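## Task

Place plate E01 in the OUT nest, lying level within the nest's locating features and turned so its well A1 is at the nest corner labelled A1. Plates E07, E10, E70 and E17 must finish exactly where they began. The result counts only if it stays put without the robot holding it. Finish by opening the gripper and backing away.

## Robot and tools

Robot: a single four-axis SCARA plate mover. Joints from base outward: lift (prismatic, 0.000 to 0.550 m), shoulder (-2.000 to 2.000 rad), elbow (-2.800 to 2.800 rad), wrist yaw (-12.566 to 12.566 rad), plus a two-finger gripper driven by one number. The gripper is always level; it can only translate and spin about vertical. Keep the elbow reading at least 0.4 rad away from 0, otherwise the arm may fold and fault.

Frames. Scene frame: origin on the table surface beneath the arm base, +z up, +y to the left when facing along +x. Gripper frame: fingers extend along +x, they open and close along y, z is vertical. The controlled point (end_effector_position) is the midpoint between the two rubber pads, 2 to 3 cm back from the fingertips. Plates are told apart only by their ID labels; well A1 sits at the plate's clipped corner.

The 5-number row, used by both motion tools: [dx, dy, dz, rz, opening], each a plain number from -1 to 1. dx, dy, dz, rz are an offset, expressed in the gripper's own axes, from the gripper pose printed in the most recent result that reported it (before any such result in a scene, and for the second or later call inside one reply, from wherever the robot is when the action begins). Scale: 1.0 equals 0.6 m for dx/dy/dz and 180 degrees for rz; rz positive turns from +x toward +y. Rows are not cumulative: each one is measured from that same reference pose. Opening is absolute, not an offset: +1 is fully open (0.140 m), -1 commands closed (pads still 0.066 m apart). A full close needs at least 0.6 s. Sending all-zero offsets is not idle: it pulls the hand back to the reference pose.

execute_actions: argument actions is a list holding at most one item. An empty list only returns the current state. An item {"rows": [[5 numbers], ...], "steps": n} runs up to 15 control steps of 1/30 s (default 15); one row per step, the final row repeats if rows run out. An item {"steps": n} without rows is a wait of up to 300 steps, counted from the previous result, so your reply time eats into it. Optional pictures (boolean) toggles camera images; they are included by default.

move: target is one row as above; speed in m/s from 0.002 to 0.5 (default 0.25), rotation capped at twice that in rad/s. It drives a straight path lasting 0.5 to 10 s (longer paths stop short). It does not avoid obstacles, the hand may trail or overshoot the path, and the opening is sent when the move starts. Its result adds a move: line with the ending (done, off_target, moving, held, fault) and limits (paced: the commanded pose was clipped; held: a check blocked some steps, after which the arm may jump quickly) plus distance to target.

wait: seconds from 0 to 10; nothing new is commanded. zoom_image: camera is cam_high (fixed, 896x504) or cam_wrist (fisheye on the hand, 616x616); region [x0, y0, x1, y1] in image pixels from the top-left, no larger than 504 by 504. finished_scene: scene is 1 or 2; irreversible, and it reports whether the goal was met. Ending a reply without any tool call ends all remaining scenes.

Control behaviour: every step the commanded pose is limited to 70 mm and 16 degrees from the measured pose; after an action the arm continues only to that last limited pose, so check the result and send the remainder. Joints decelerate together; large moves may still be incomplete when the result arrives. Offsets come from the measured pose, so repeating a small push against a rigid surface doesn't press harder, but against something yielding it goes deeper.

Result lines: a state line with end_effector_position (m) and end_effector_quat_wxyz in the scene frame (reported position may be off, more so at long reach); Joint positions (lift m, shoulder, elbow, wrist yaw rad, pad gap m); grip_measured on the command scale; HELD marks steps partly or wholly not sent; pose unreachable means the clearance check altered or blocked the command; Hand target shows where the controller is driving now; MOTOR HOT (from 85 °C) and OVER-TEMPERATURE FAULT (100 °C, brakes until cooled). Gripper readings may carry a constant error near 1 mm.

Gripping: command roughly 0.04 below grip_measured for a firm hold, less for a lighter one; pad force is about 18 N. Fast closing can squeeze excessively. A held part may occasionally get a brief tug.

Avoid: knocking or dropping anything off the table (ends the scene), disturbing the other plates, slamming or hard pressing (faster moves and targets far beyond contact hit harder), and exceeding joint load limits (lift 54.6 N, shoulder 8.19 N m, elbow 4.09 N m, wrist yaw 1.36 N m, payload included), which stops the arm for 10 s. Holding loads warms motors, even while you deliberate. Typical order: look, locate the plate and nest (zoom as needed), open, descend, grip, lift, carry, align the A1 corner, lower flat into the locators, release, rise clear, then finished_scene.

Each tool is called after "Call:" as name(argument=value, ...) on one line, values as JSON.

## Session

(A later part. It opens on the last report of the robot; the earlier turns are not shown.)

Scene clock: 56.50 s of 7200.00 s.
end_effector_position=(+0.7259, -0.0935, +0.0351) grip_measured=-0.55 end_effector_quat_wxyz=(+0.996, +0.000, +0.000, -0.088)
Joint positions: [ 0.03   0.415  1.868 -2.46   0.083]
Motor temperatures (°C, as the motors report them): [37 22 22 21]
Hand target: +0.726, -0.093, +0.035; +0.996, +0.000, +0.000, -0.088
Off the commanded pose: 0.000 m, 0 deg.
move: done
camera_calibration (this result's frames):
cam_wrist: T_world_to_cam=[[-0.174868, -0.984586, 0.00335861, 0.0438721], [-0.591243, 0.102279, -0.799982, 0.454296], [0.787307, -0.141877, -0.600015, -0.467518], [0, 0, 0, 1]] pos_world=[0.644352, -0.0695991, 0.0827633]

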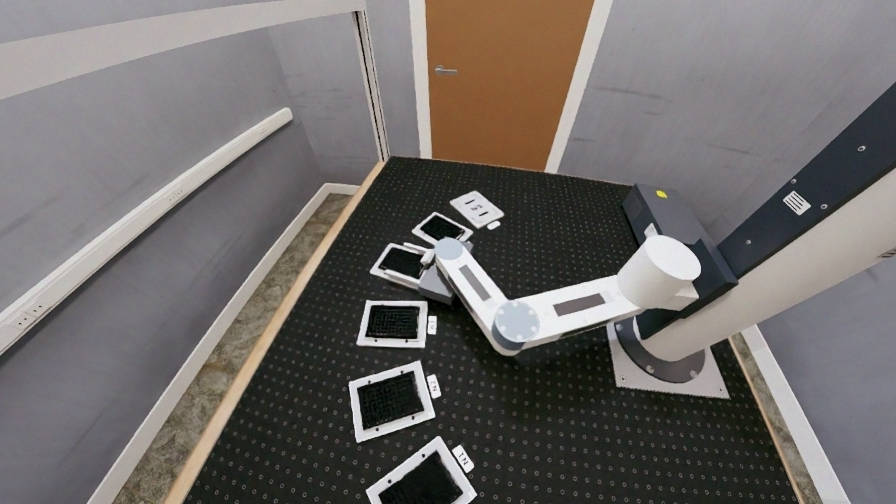

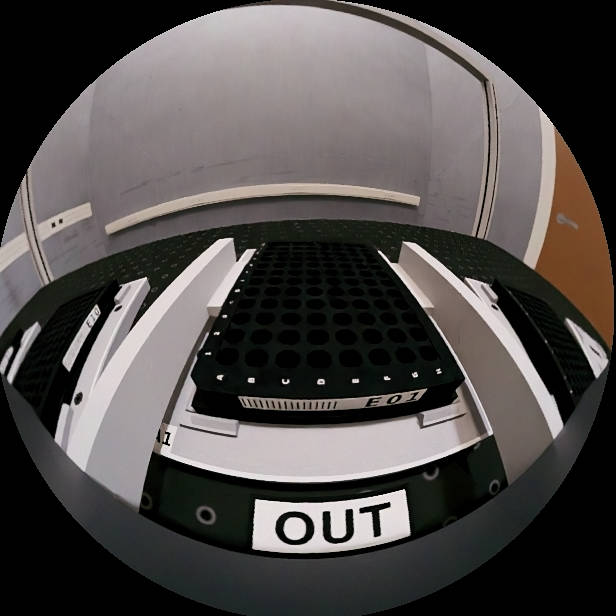

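Call:
execute_actions(actions=[{"rows": [[0,0,0,0,-0.5],[0,0,0,0,-0.4],[0,0,0,0,-0.2]], "steps": 10}], pictures=false)

Call:
move(target=[0, 0, 0.0353, 0, 0], speed=0.15)

Call:
zoom_image(camera="cam_wrist", region=[245, 255, 385, 315])

Call:
move(target=[-0.25, 0, 0.115, 0, 1], speed=0.4)

Call:
zoom_image(camera="cam_wrist", region=[240, 240, 400, 360])

Call:
zoom_image(camera="cam_high", region=[360, 230, 450, 300])

Scene clock: 61.17 s of 7200.00 s.
end_effector_position=(+0.7259, -0.0935, +0.0351) grip_measured=-0.20 end_effector_quat_wxyz=(+0.996, +0.000, +0.000, -0.088)
Joint positions: [ 0.03   0.415  1.868 -2.46   0.096]
Motor temperatures (°C, as the motors report them): [37 22 22 21]
Hand target: +0.726, -0.093, +0.035; +0.996, +0.000, +0.000, -0.088
Off the commanded pose: 0.000 m, 0 deg.
Steps of this call (steps 1 to 90: nothing new was sent; then 1.33 s passed at rest; steps 91 to 100: all 10 steps of this action). Readings (end_effector_position):
91: (+0.7259, -0.0935, +0.0351)
92: (+0.7259, -0.0935, +0.0351)
94: (+0.7259, -0.0935, +0.0351)
98: (+0.7259, -0.0935, +0.0351)
100: the state above

Scene clock: 62.10 s of 7200.00 s.
end_effector_position=(+0.7259, -0.0935, +0.0563) grip_measured=+0.00 end_effector_quat_wxyz=(+0.996, +0.000, +0.000, -0.088)
Joint positions: [ 0.051  0.415  1.868 -2.46   0.103]
Motor temperatures (°C, as the motors report them): [37 22 22 21]
Hand target: +0.726, -0.093, +0.056; +0.996, +0.000, +0.000, -0.088
Off the commanded pose: 0.000 m, 0 deg.
move: done
camera_calibration (this result's frames):
cam_wrist: T_world_to_cam=[[-0.174868, -0.984586, 0.00335861, 0.0438013], [-0.591243, 0.102279, -0.799982, 0.471272], [0.787307, -0.141877, -0.600015, -0.454786], [0, 0, 0, 1]] pos_world=[0.644352, -0.0695986, 0.103984]

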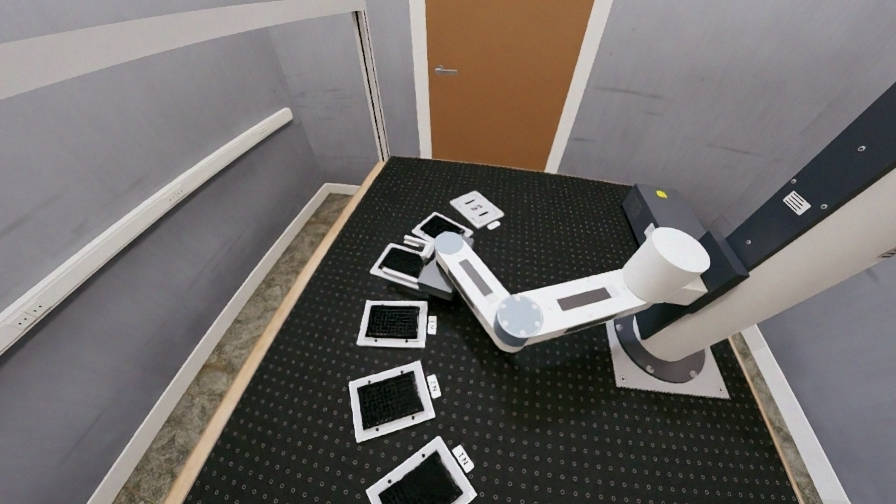

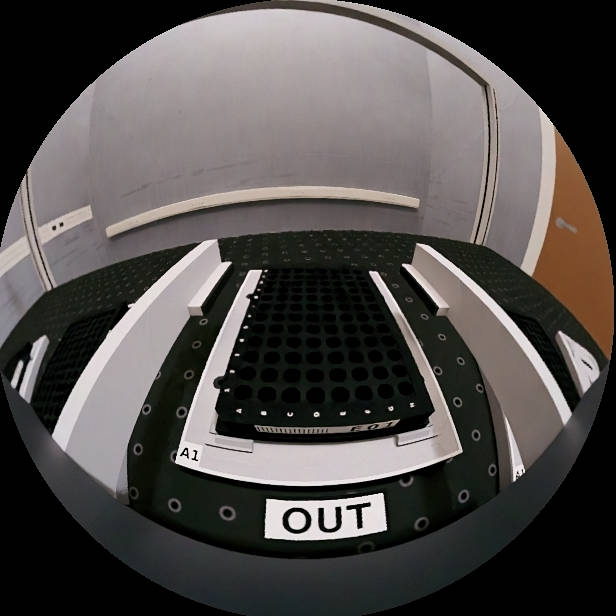

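Region (245, 255, 385, 315) of cam_wrist's 616x616 image, scaled by 3.600, with more detail than that image has; it fills the top 216 rows of this view, and the rest is white.

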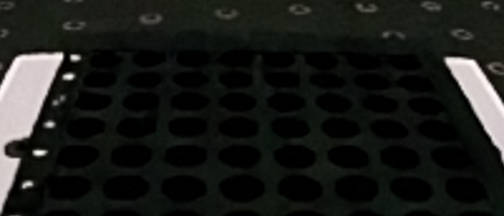

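Scene clock: 63.00 s of 7200.00 s.
end_effector_position=(+0.5781, -0.0671, +0.1253) grip_measured=+1.00 end_effector_quat_wxyz=(+0.996, +0.000, +0.000, -0.089)
Joint positions: [ 0.12   0.746  1.076 -2.     0.14 ]
Motor temperatures (°C, as the motors report them): [37 22 22 21]
Hand target: +0.578, -0.067, +0.125; +0.996, +0.000, +0.000, -0.088
Off the commanded pose: 0.000 m, 0 deg.
move: done
camera_calibration (this result's frames):
cam_wrist: T_world_to_cam=[[-0.175323, -0.984505, 0.00335861, 0.0439537], [-0.591196, 0.102552, -0.799982, 0.436442], [0.787242, -0.14224, -0.600015, -0.293284], [0, 0, 0, 1]] pos_world=[0.496614, -0.0432022, 0.173023]

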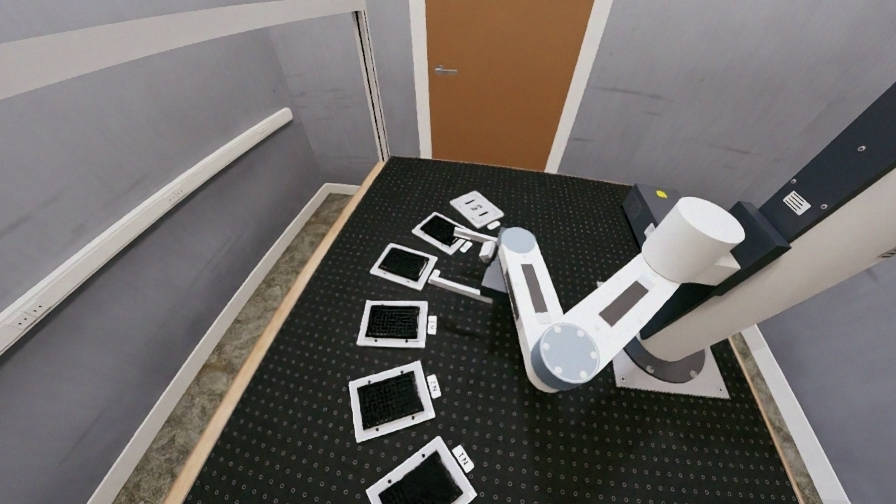

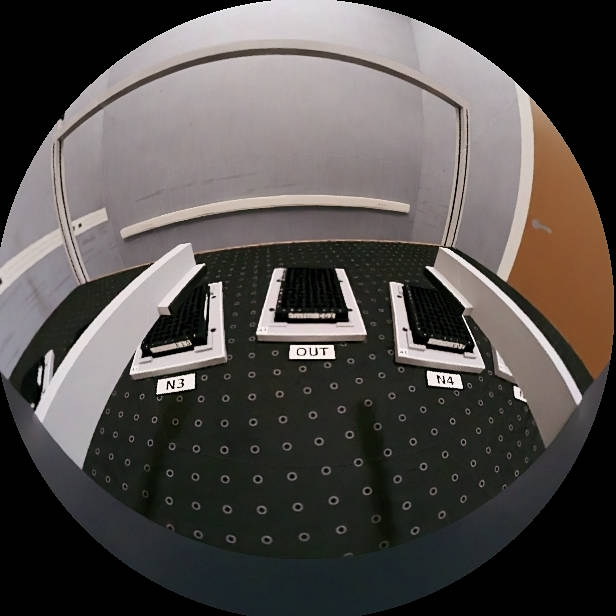

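Region (240, 240, 400, 360) of cam_wrist's 616x616 image, scaled by 3.150, with more detail than that image has; it fills the top 378 rows of this view, and the rest is white.

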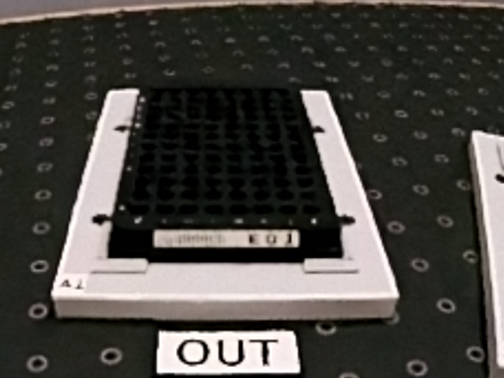

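Region (360, 230, 450, 300) of cam_high's 896x504 image, scaled by 5.600, with more detail than that image has.

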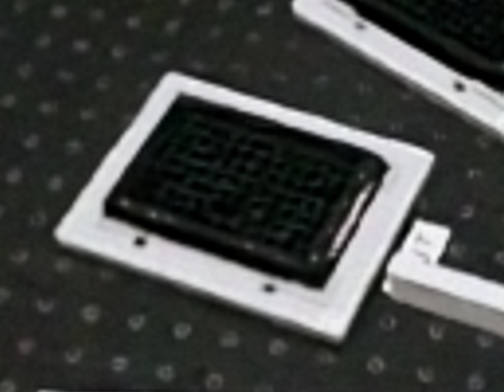

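The plate is seated flat.

Call:
finished_scene(scene=2)

The scene is finished: the task was done.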